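## Task

Take the green 1x2 brick nearest the blue 2x4 brick and put it on top of that blue 2x4 brick. Do not disturb any other brick. Afterwards open the fingers and pull the gripper away.

## Robot and tools

Robot: a single six-joint arm (wxai_follower) with a two-finger parallel gripper. There is only one arm, so every motion argument describes that one gripper. The fingers extend along the gripper's +x axis and close along its y axis. end_effector_position is the pinch point between the finger pads, about 3 to 4 cm short of the fingertips.

Scene frame: origin on the table surface under the arm base, +z up, +y to the left when facing along +x. Results report the gripper position in metres, orientation as quaternion wxyz, and linear/angular velocities (m/s, rad/s). At long reach the reported position can be somewhat wrong. Joint positions and Joint velocities list waist, shoulder, elbow, wrist pitch, wrist yaw, wrist roll (rad), then the finger-pad gap (m). Ranges in rad: waist -3.054..3.054, shoulder 0..3.142, elbow 0..2.356, wrist pitch -1.571..1.571, wrist yaw -1.571..1.571, wrist roll -3.142..3.142.

The row format, shared by both motion tools: 7 numbers, each from -1 to 1, ordered dx, dy, dz, rx, ry, rz, opening. The first six are an offset, not a pose: a displacement expressed in the gripper's own axes, measured from the gripper pose reported at the start of the action (for the first action in a call, the last pose reported in this scene). Scale: 1.0 equals 0.6 m for dx, dy, dz and 180 degrees for the rotation; rx, ry, rz form a single rotation vector. opening is absolute, not an offset: +1 is fully open (0.088 m), about -0.80 is where empty fingers touch, and anything down to -1 goes no further. Closing from fully open takes at least about 0.5 s.

execute_actions(actions): a list of actions run one after another. Each action is a table of at most 15 rows; each row lasts one control step of 1/30 s, and if fewer than 15 rows are given the final row is repeated to fill 15 steps. Every row's offset is counted from the action's start pose, not from the preceding row. An empty list just returns state and images. The result lists gripper positions at some steps; HELD marks a step where the row was partly or fully held back.

move(target, speed, blocking): drives the gripper in a straight line toward one target row (same 7-number offset layout, counted from the last pose shown in this scene). speed is the path's top speed in m/s, 0.002 to 0.5, default 0.25; rotation may go up to twice that in rad/s. Path duration 0.5 to 10 s; longer paths are cut at 10 s. The opening is applied when the move begins. The path ignores obstacles, the gripper lags and can overshoot speed, especially with the arm stretched out. Faster contact and targets deeper past a surface mean harder pressing. The extra move: line reports the outcome (done, off_target, moving, held, fault), the distance to target, and limits: paced means the command was clipped, held means a check blocked some steps (afterwards the arm may jump faster than speed). With blocking=false the call returns after 0.5 s while motion continues; use wait(0) to check, and call wait or stop before issuing new rows or moves.

wait(seconds): 0 to 10 s, arm keeps its last command; returns early if a running move ends. stop(): brakes a running move, needing some distance; fingers keep moving. zoom_image(camera, region): enlarges [x0, y0, x1, y1] pixels (top-left origin, at most 504x504) of the newest image from cam_head_left, cam_head_right, cam_high, cam_low or cam_wrist (all 896x504). read_manual(section) only returns licence text. finished_scene(scene): closes the current scene by its number once the goal is met and stable; irreversible, and the result reveals the next task. Replying without calling a tool ends everything.

Controller behaviour: each step the commanded pose is limited to within 70 mm and 16 degrees of the measured pose, then damped IK tracks it, preferring position over orientation. Distant targets need several actions; after an action the arm only finishes the last clipped pose, so send the remainder next. Hand target shows what the controller is currently chasing. Friction may leave the gripper short or slightly tilted, and tiny commands may do nothing, so check pose after each motion and correct tilt. A pose unreachable line means the clearance check (which includes any mount under the base) altered or blocked the command.

Gripping: grip_measured uses the opening scale. To hold a brick, command an opening well below grip_measured; a bigger gap squeezes harder (about 34 N per pad limit). Readings may be offset by up to 1 mm. Fast closing can press too hard and even pop open.

Hazards: contact torque reaching a joint load limit (waist 18.2, shoulder 22.5, elbow 22.4, wrist pitch 5.92, wrist yaw 5.9, wrist roll 5.54 N m, held weight included) freezes the arm 10 s and drops the rest of the call. Holding loads heats motors: MOTOR HOT from 50 °C, OVER-TEMPERATURE FAULT at 95 °C, and power may cut so the arm falls limp. Loose objects may occasionally get nudged. Never push or knock anything off the table, and avoid drops, slips, slams and hard impacts. The robot keeps its last command while you are composing a reply. Quick, smooth, low-effort motion is preferred.

Each tool is called as a command line: name --argument value for each argument, lists and objects as JSON in quotes; but a table of rows of numbers goes row by row, as --pt "numbers of a row", without its own name.

## Session

execute_actions --actions '[]'

Scene clock: 0.00 s.
end_effector_position=(+0.1752, -0.3355, +0.1469) grip_measured=+0.835 end_effector_quat_wxyz=(+0.506, +0.745, +0.375, -0.221) end_effector_velocity=(-0.001, -0.001, -0.001) end_effector_angular_velocity=(-0.014, +0.003, +0.001)
Joint positions: [-0.982  1.02   1.399 -1.24  -0.342  0.547  0.08 ]
Joint velocities: [-0.002 -0.002 -0.002  0.007  0.007 -0.007  0.   ]
Motor temperatures (°C, as the motors report them): [27 25 25 27 25 27]
Heat: hottest waist 27 °C (+0.0 °C/min).
Hand target: +0.175, -0.335, +0.147; +0.506, +0.745, +0.375, -0.221

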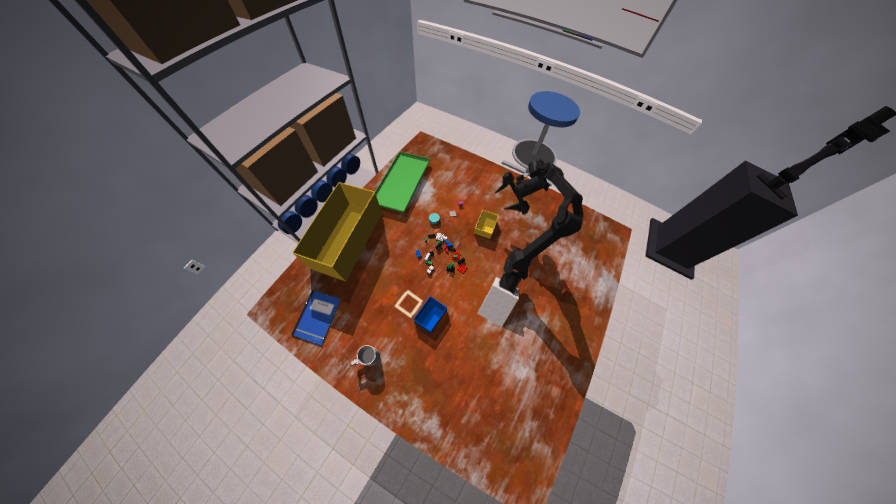

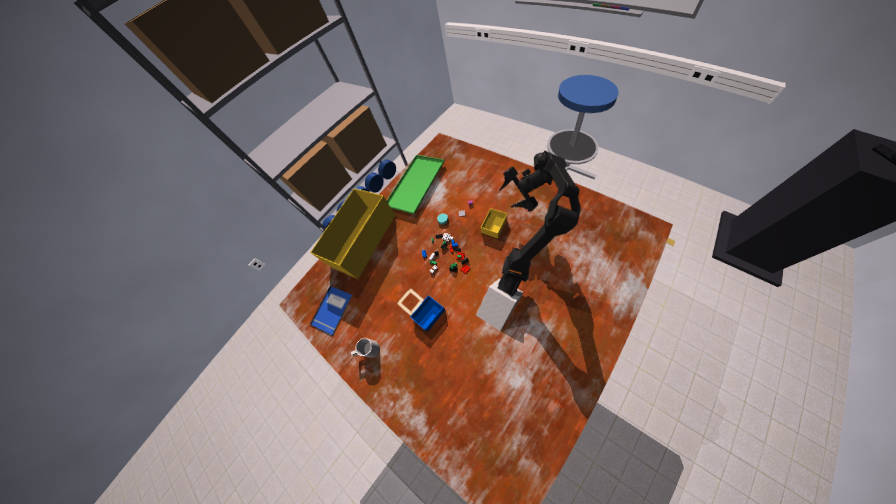

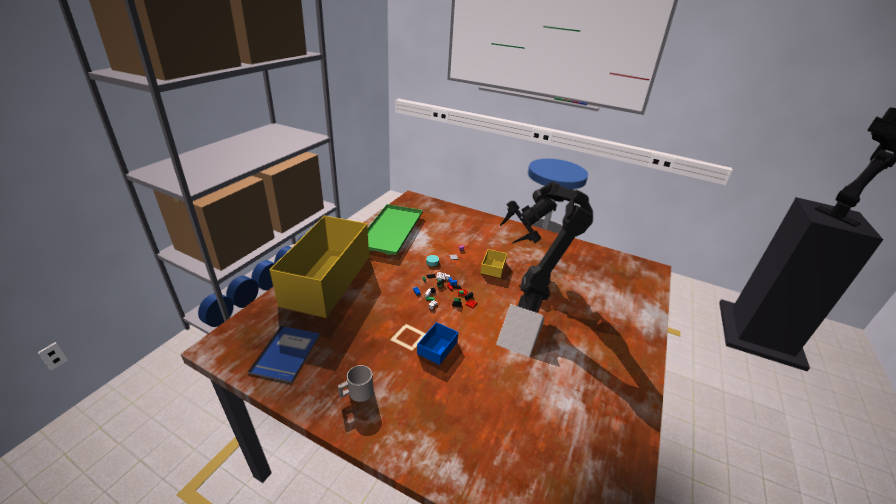

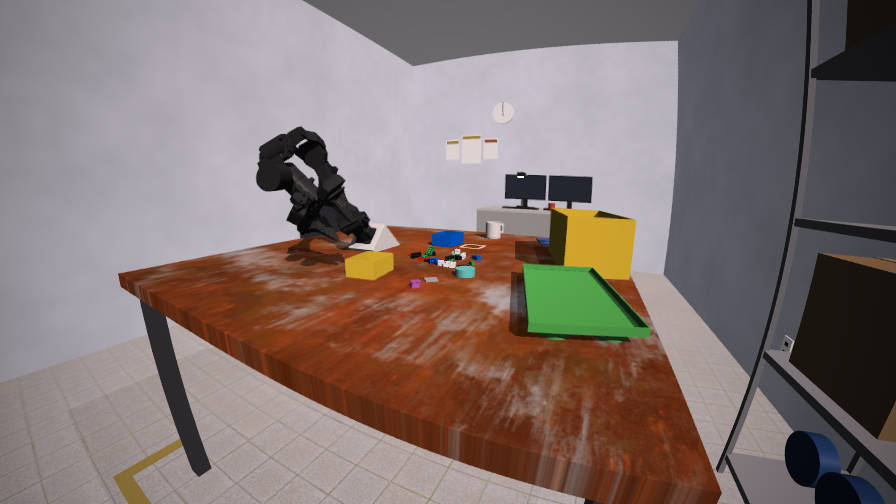

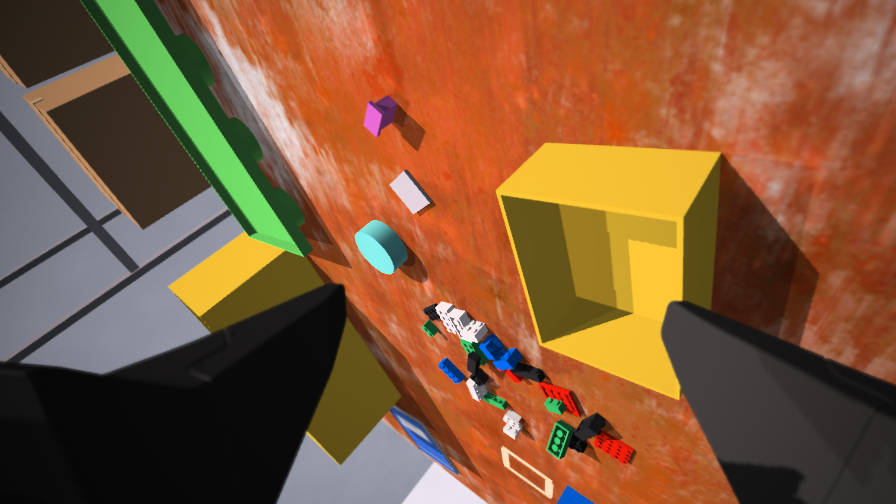

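zoom_image --camera "cam_high" --region '[390, 240, 510, 320]'

zoom_image --camera "cam_wrist" --region '[400, 280, 660, 480]'

zoom_image --camera "cam_head_left" --region '[400, 210, 490, 285]'

Region (390, 240, 510, 320) of cam_high's 896x504 image, scaled by 4.200, with more detail than that image has.

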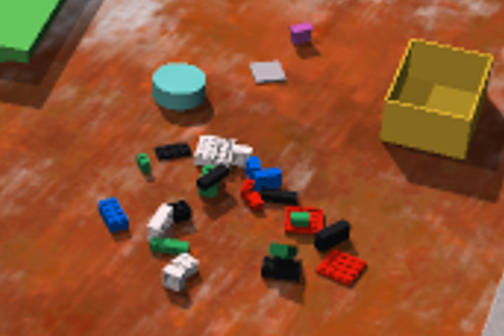

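Region (400, 280, 660, 480) of cam_wrist's 896x504 image, scaled by 1.938, with more detail than that image has; it fills the top 388 rows of this view, and the rest is white.

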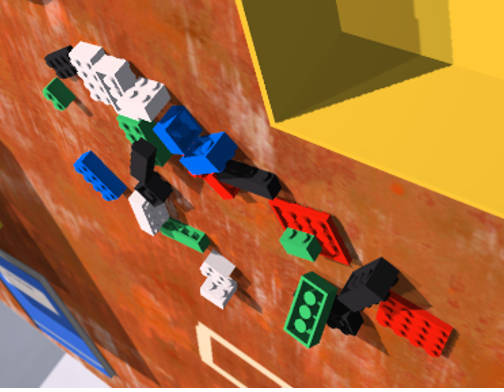

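Region (400, 210, 490, 285) of cam_head_left's 896x504 image, scaled by 5.600, with more detail than that image has.

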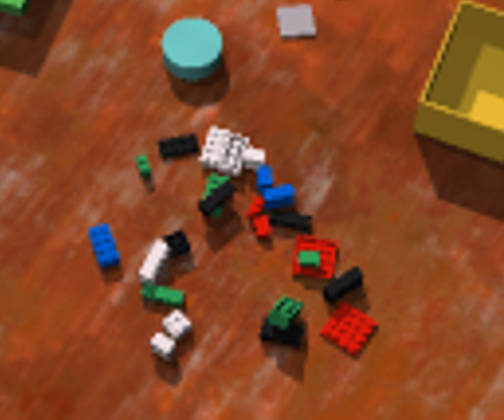

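move --target '[0.30, 0.201, -0.382, -0.028, -0.1284, -0.2139, 0.3]' --speed 0.25

Scene clock: 2.83 s.
end_effector_position=(+0.3705, -0.0915, +0.1837) grip_measured=+0.300 end_effector_quat_wxyz=(+0.516, +0.529, +0.484, -0.469) end_effector_velocity=(-0.002, -0.001, -0.001) end_effector_angular_velocity=(+0.006, +0.010, -0.018)
Joint positions: [ 0.36   2.076  1.816 -1.572  0.783  2.034  0.054]
Joint velocities: [-0.002 -0.002 -0.002 -0.007 -0.007  0.022 -0.   ]
Motor temperatures (°C, as the motors report them): [27 26 25 27 25 27]
Heat: hottest waist 27 °C (+0.0 °C/min).
Hand target: +0.372, -0.090, +0.183; +0.516, +0.528, +0.484, -0.471
Off the commanded pose: 0.004 m, 6 deg.
joint sent to its limit — the command would take joint 4 (wrist pitch) past its lower limit, so that joint was sent only as far as its limit.
move: off_target

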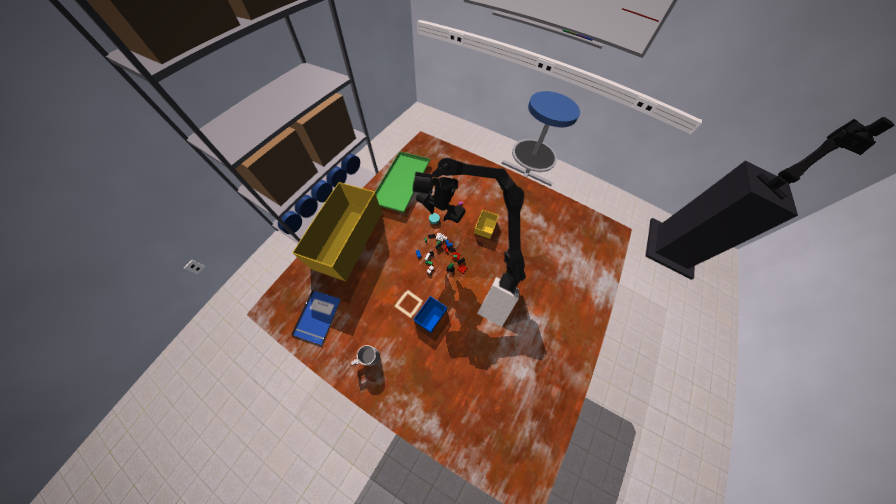

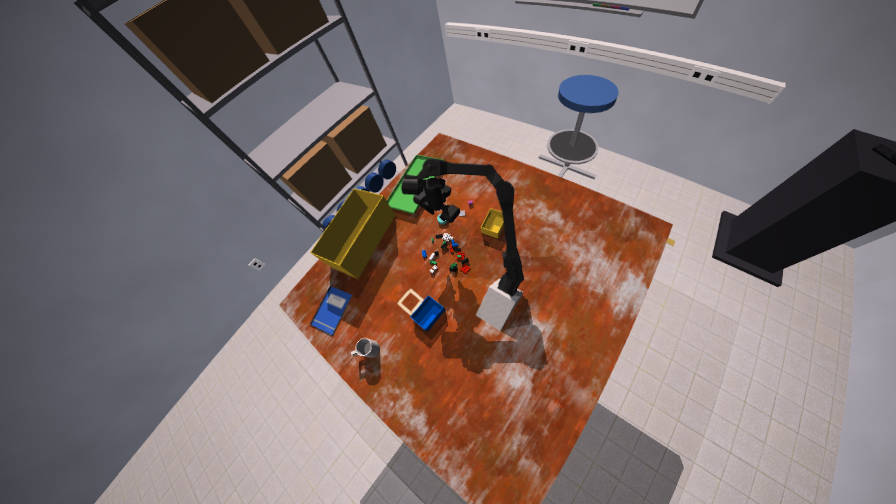

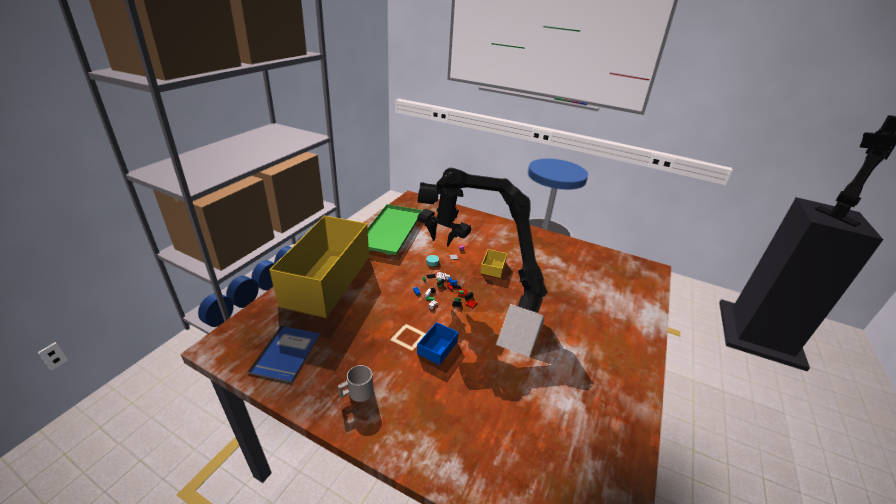

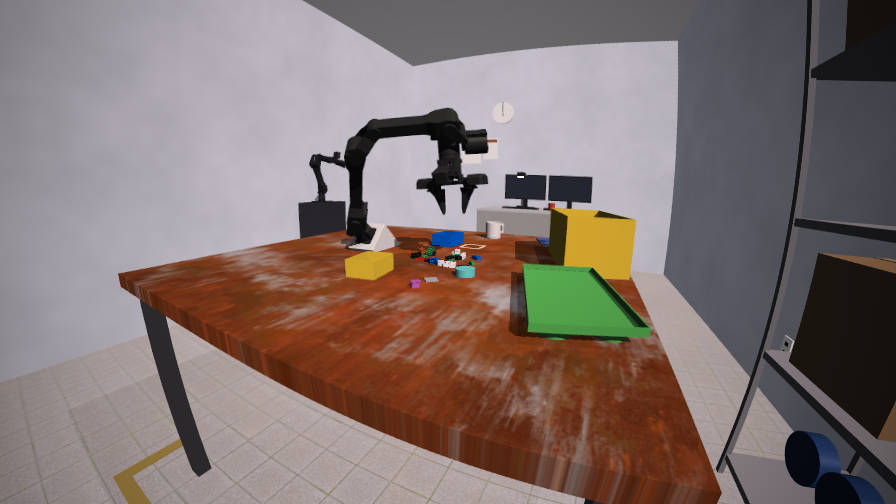

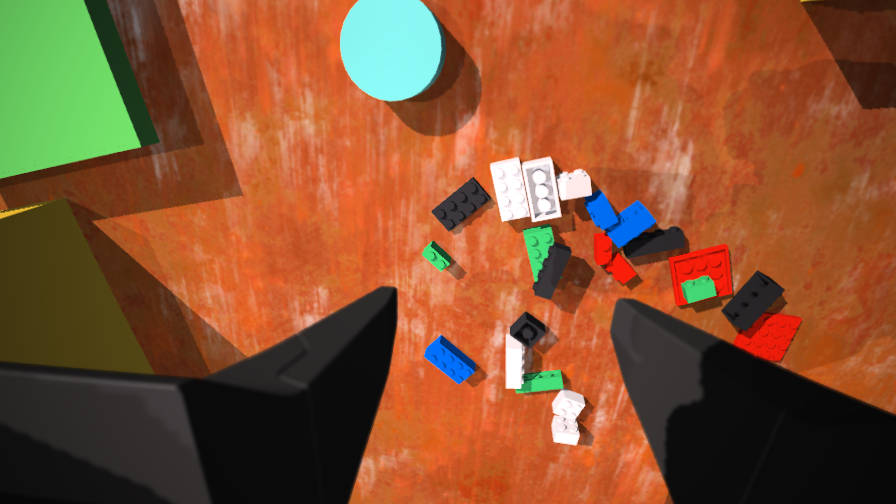

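move --target '[0.146, 0.0445, -0.065, -0.2493, 0.003, -0.0312, 0.0]' --speed 0.2

Scene clock: 5.60 s.
end_effector_position=(+0.4034, -0.0507, +0.1034) grip_measured=+0.000 end_effector_quat_wxyz=(+0.653, +0.275, +0.652, -0.270) end_effector_velocity=(-0.003, +0.001, -0.001) end_effector_angular_velocity=(+0.018, +0.015, +0.026)
Joint positions: [ 0.251  2.276  1.793 -1.369  0.796  1.196  0.039]
Joint velocities: [-0.002 -0.002 -0.002 -0.007 -0.022 -0.022 -0.   ]
Motor temperatures (°C, as the motors report them): [28 26 26 27 25 27]
Heat: hottest waist 28 °C (+10.7 °C/min).
Hand target: +0.405, -0.049, +0.100; +0.653, +0.271, +0.653, -0.270
Off the commanded pose: 0.004 m, 0 deg.
move: done

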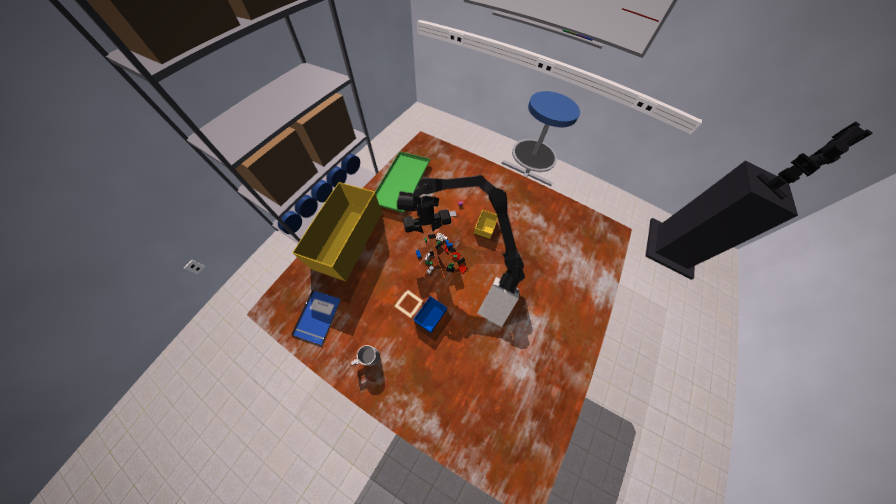

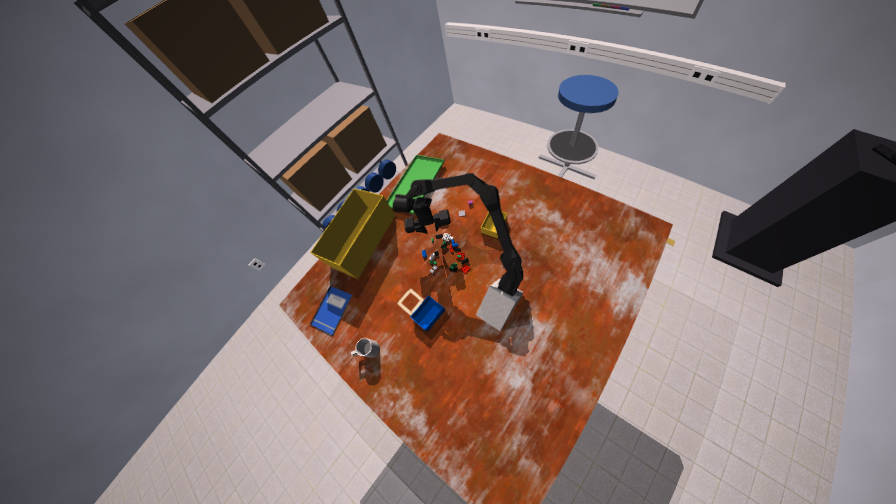

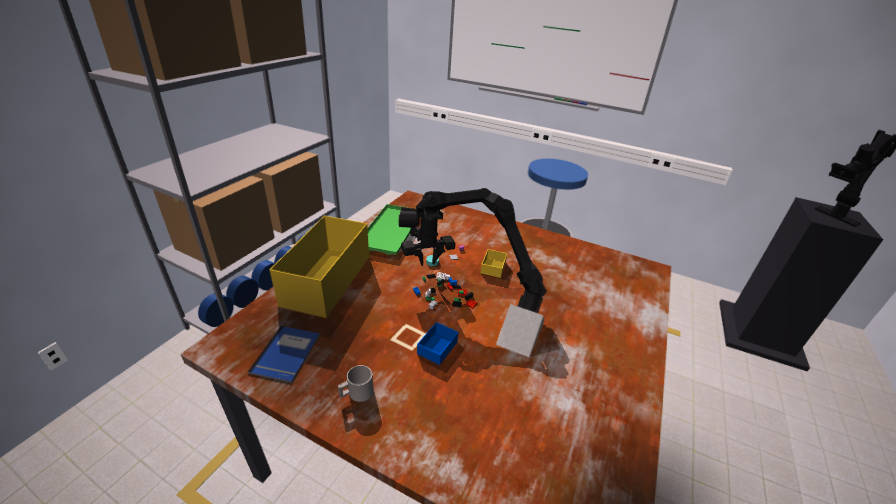

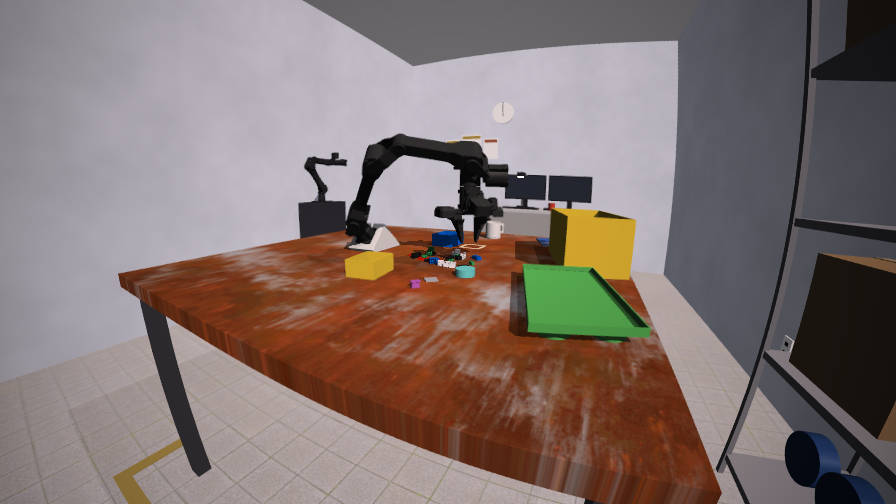

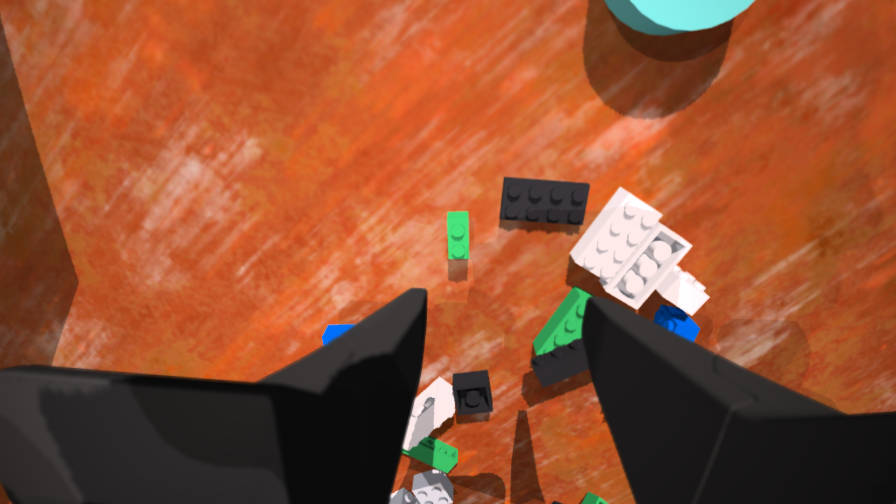

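move --target '[0.072, 0.02, -0.007, 0, 0, 0, -0.2]' --speed 0.1

Scene clock: 6.53 s.
end_effector_position=(+0.4109, -0.0415, +0.0653) grip_measured=-0.200 end_effector_quat_wxyz=(+0.654, +0.283, +0.647, -0.271) end_effector_velocity=(-0.002, +0.000, +0.001) end_effector_angular_velocity=(+0.021, +0.010, -0.021)
Joint positions: [ 0.194  2.295  1.7   -1.183  0.808  1.118  0.029]
Joint velocities: [-0.002 -0.007 -0.002 -0.007 -0.022  0.022 -0.   ]
Motor temperatures (°C, as the motors report them): [28 26 26 27 25 27]
Heat: hottest waist 28 °C (+9.2 °C/min).
Hand target: +0.409, -0.039, +0.060; +0.653, +0.275, +0.652, -0.270
Off the commanded pose: 0.006 m, 1 deg.
move: done

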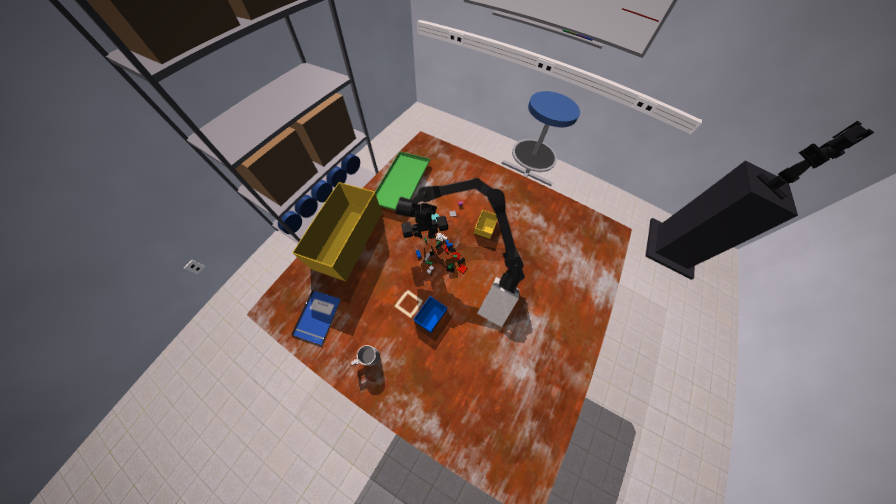

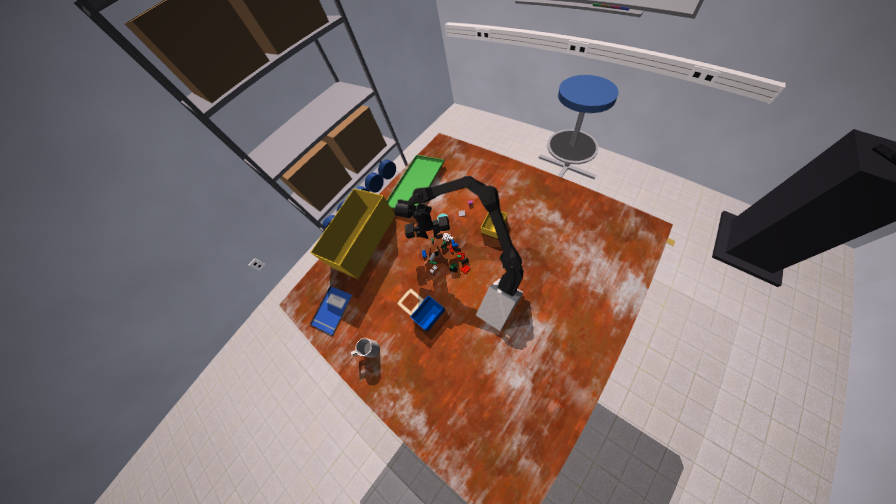

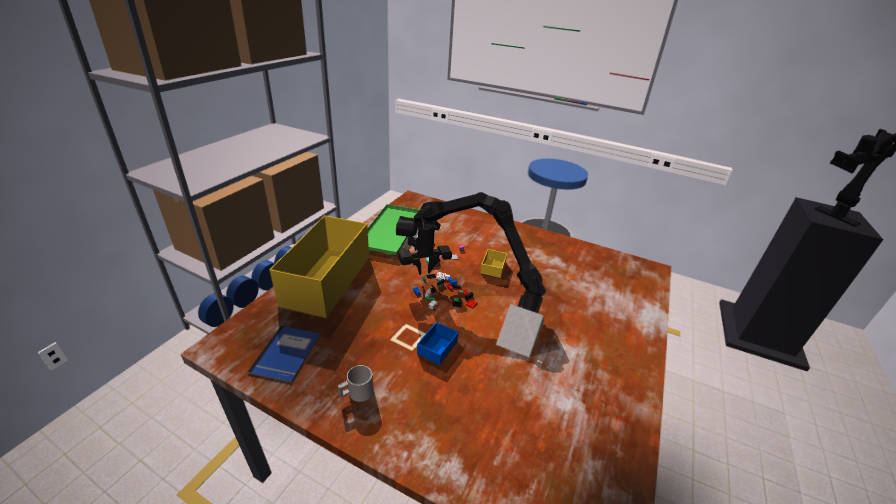

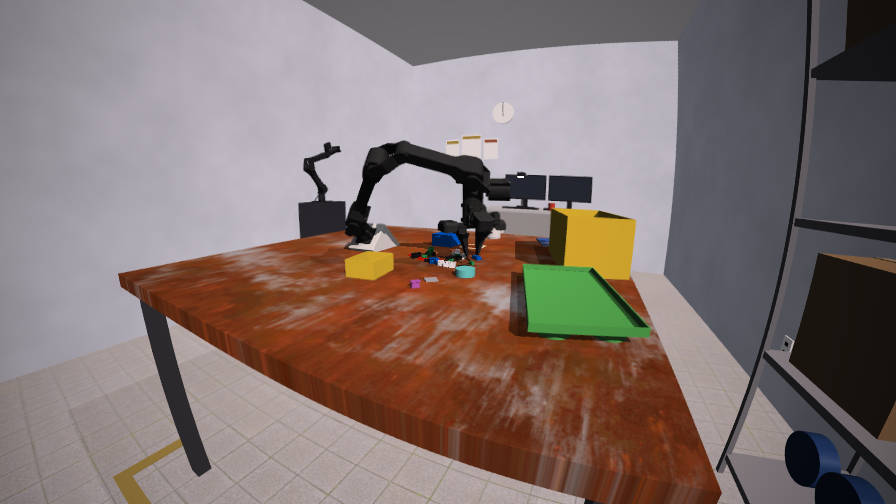

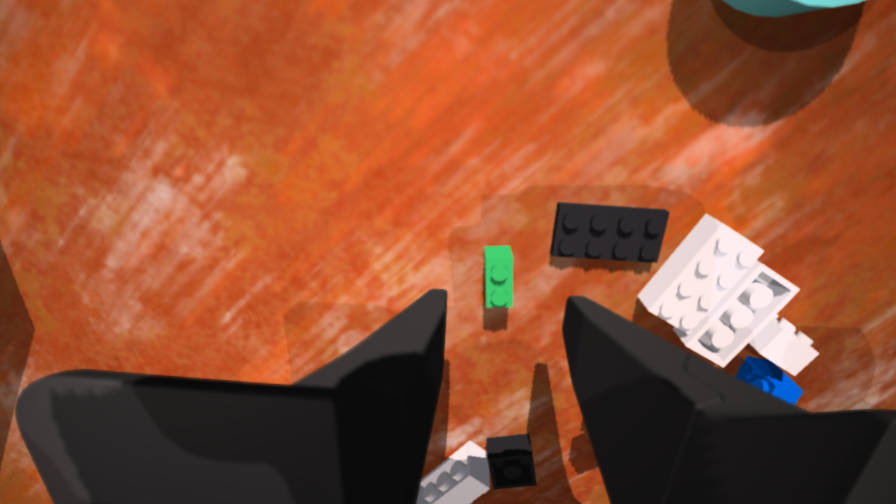

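move --target '[0.035, 0.0, 0.0, 0, 0, 0, -0.45]' --speed 0.04

zoom_image --camera "cam_low" --region '[410, 210, 530, 285]'

Scene clock: 7.57 s.
end_effector_position=(+0.4127, -0.0411, +0.0471) grip_measured=-0.450 end_effector_quat_wxyz=(+0.654, +0.287, +0.645, -0.271) end_effector_velocity=(-0.001, +0.002, -0.003) end_effector_angular_velocity=(+0.006, +0.005, +0.022)
Joint positions: [ 0.162  2.295  1.651 -1.091  0.811  1.071  0.017]
Joint velocities: [-0.002  0.002 -0.007  0.007 -0.007 -0.022 -0.   ]
Motor temperatures (°C, as the motors report them): [29 26 26 27 25 27]
Heat: hottest waist 29 °C (+15.9 °C/min).
Hand target: +0.411, -0.041, +0.044; +0.654, +0.283, +0.648, -0.271
Off the commanded pose: 0.003 m, 1 deg.
move: done

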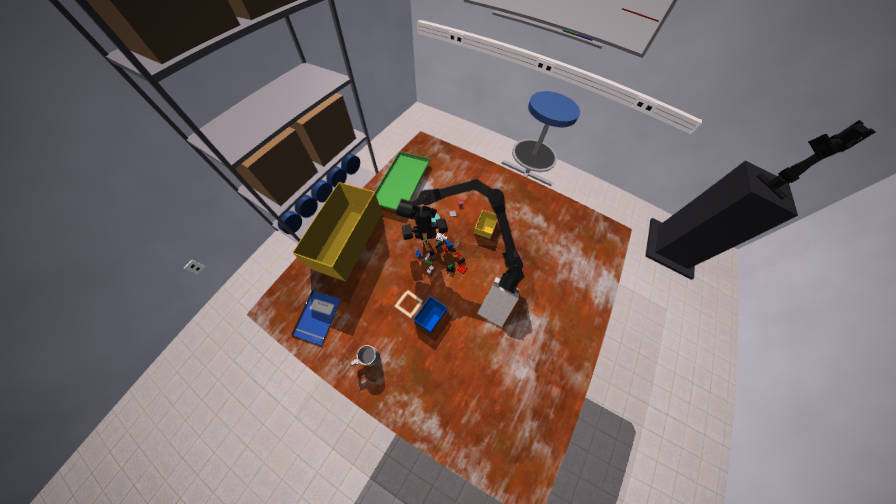

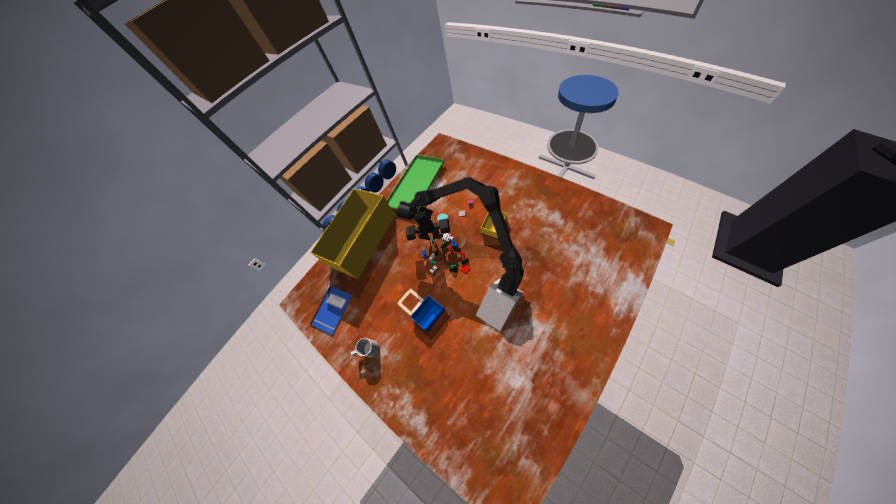

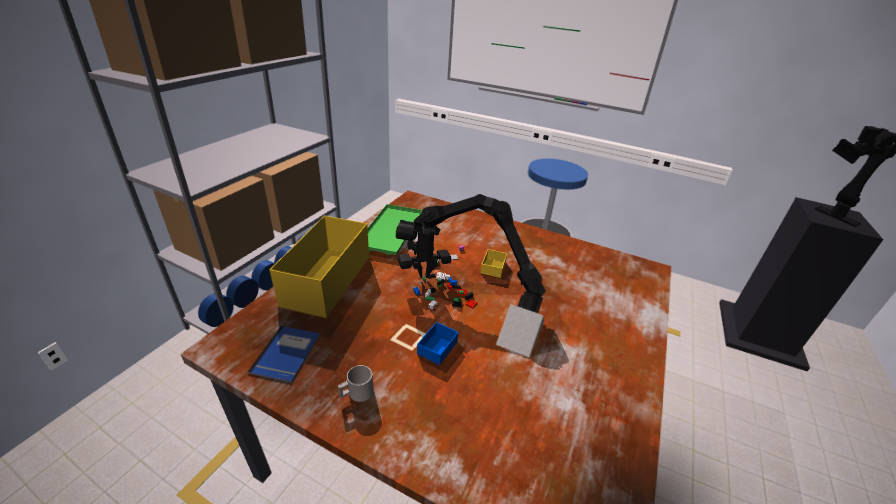

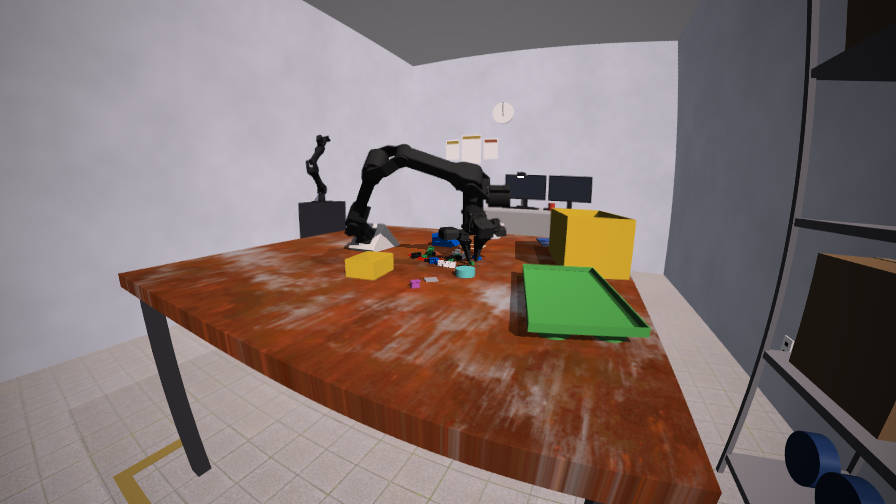

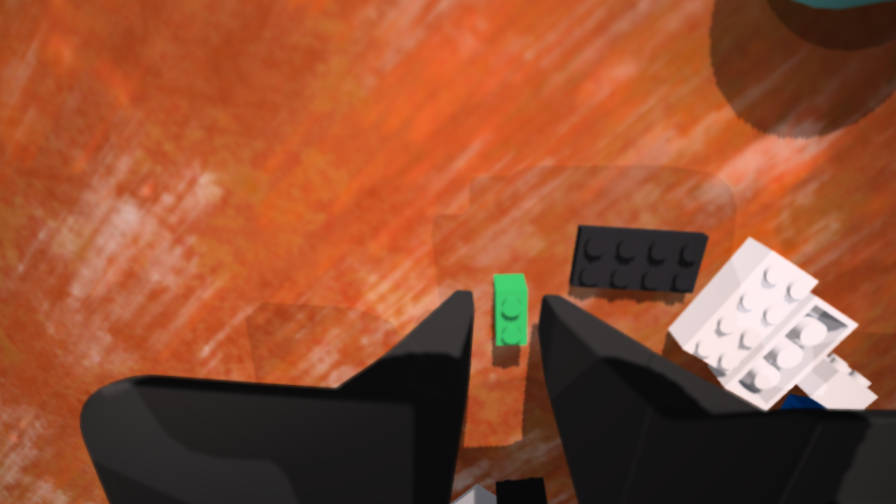

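Region (410, 210, 530, 285) of cam_low's 896x504 image, scaled by 4.200, with more detail than that image has; it fills the top 315 rows of this view, and the rest is white.

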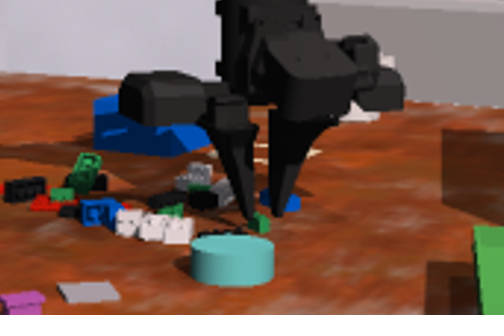

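move --target '[0.016, -0.002, 0.0, 0, 0, 0, -0.45]' --speed 0.02

zoom_image --camera "cam_low" --region '[410, 210, 530, 285]'

Scene clock: 8.37 s.
end_effector_position=(+0.4135, -0.0406, +0.0394) grip_measured=-0.450 end_effector_quat_wxyz=(+0.654, +0.290, +0.644, -0.270) end_effector_velocity=(-0.000, +0.002, -0.000) end_effector_angular_velocity=(+0.022, +0.002, +0.016)
Joint positions: [ 0.148  2.295  1.629 -1.049  0.811  1.05   0.017]
Joint velocities: [-0.002 -0.002 -0.002  0.007 -0.022 -0.022  0.   ]
Motor temperatures (°C, as the motors report them): [29 26 26 27 25 27]
Heat: hottest waist 29 °C (+14.3 °C/min).
Hand target: +0.412, -0.042, +0.037; +0.654, +0.287, +0.645, -0.271
Off the commanded pose: 0.003 m, 0 deg.
move: done

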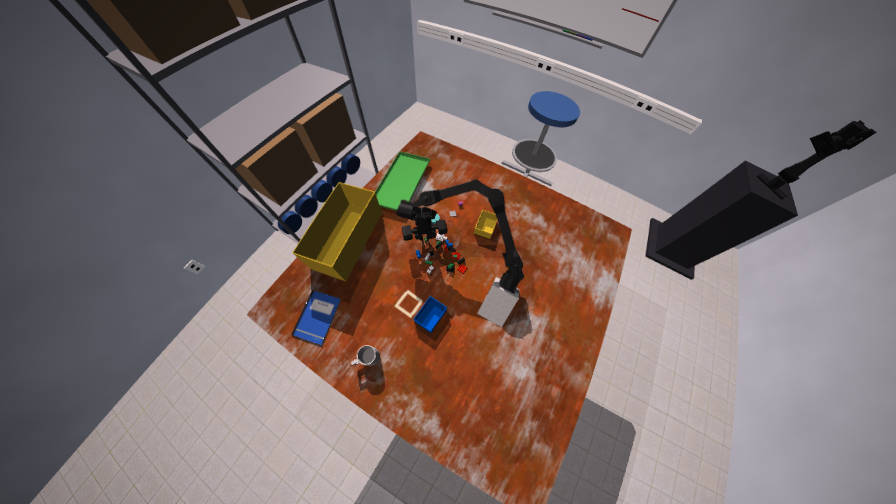

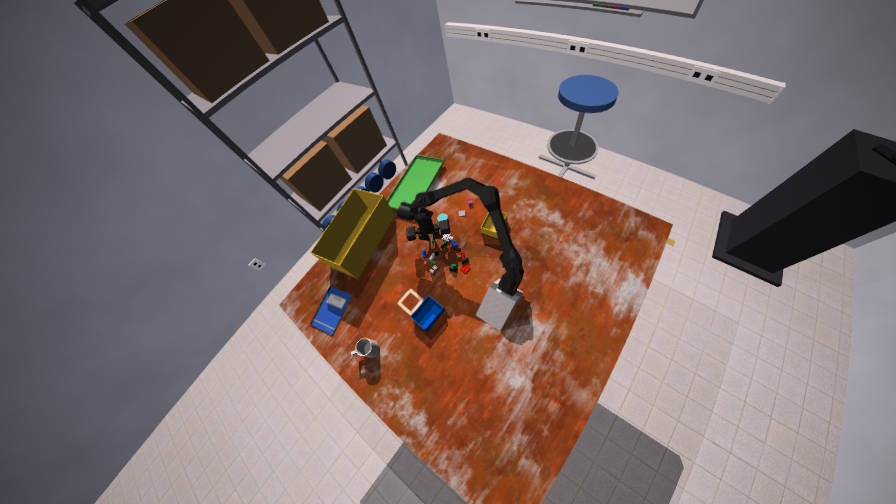

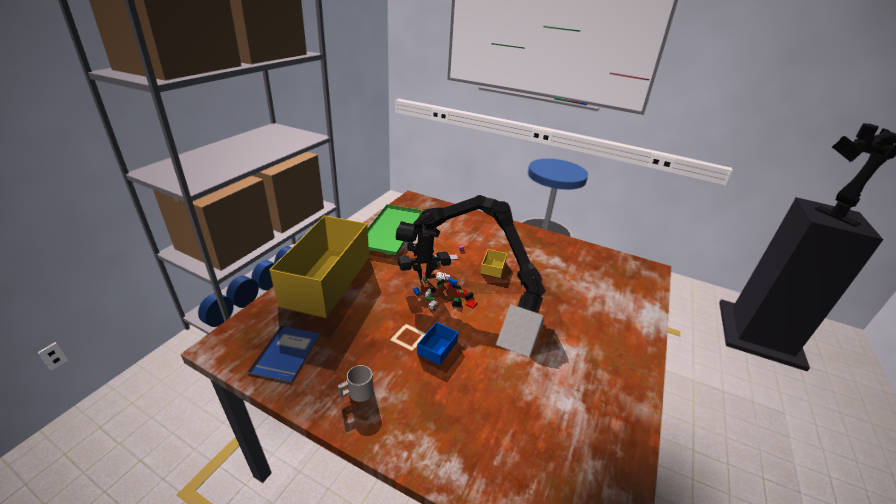

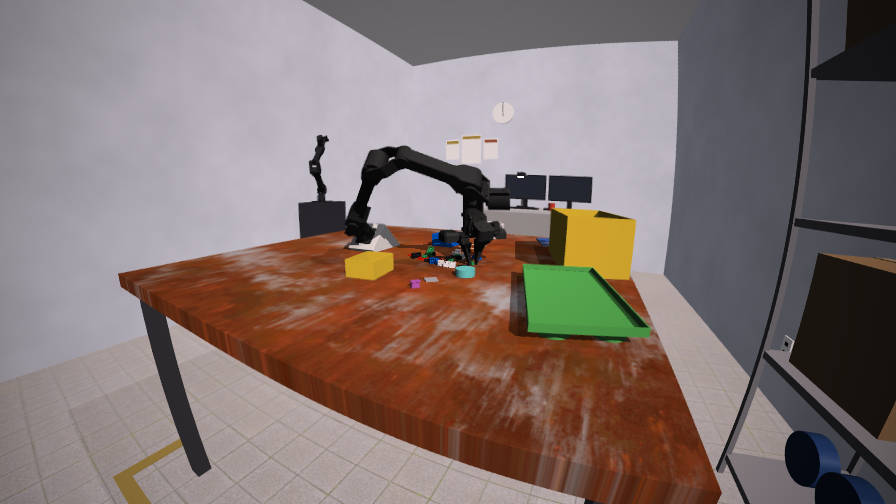

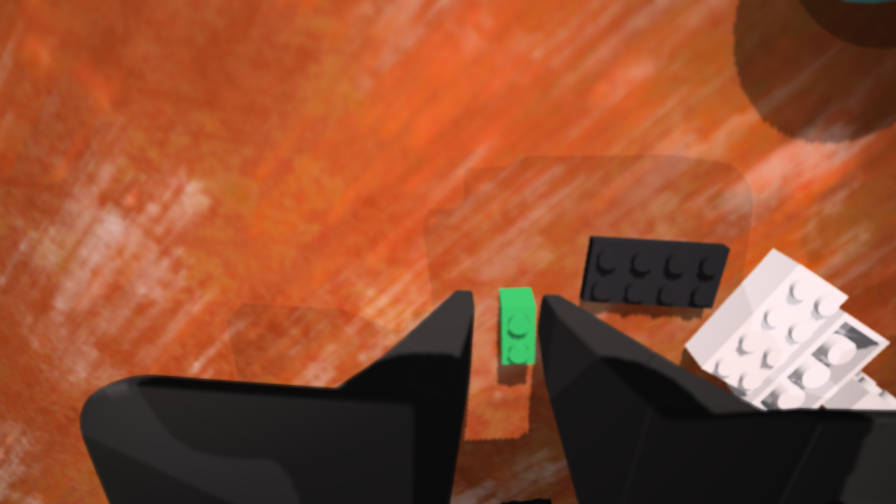

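Region (410, 210, 530, 285) of cam_low's 896x504 image, scaled by 4.200, with more detail than that image has; it fills the top 315 rows of this view, and the rest is white.

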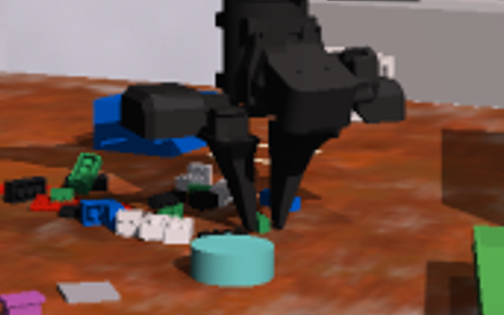

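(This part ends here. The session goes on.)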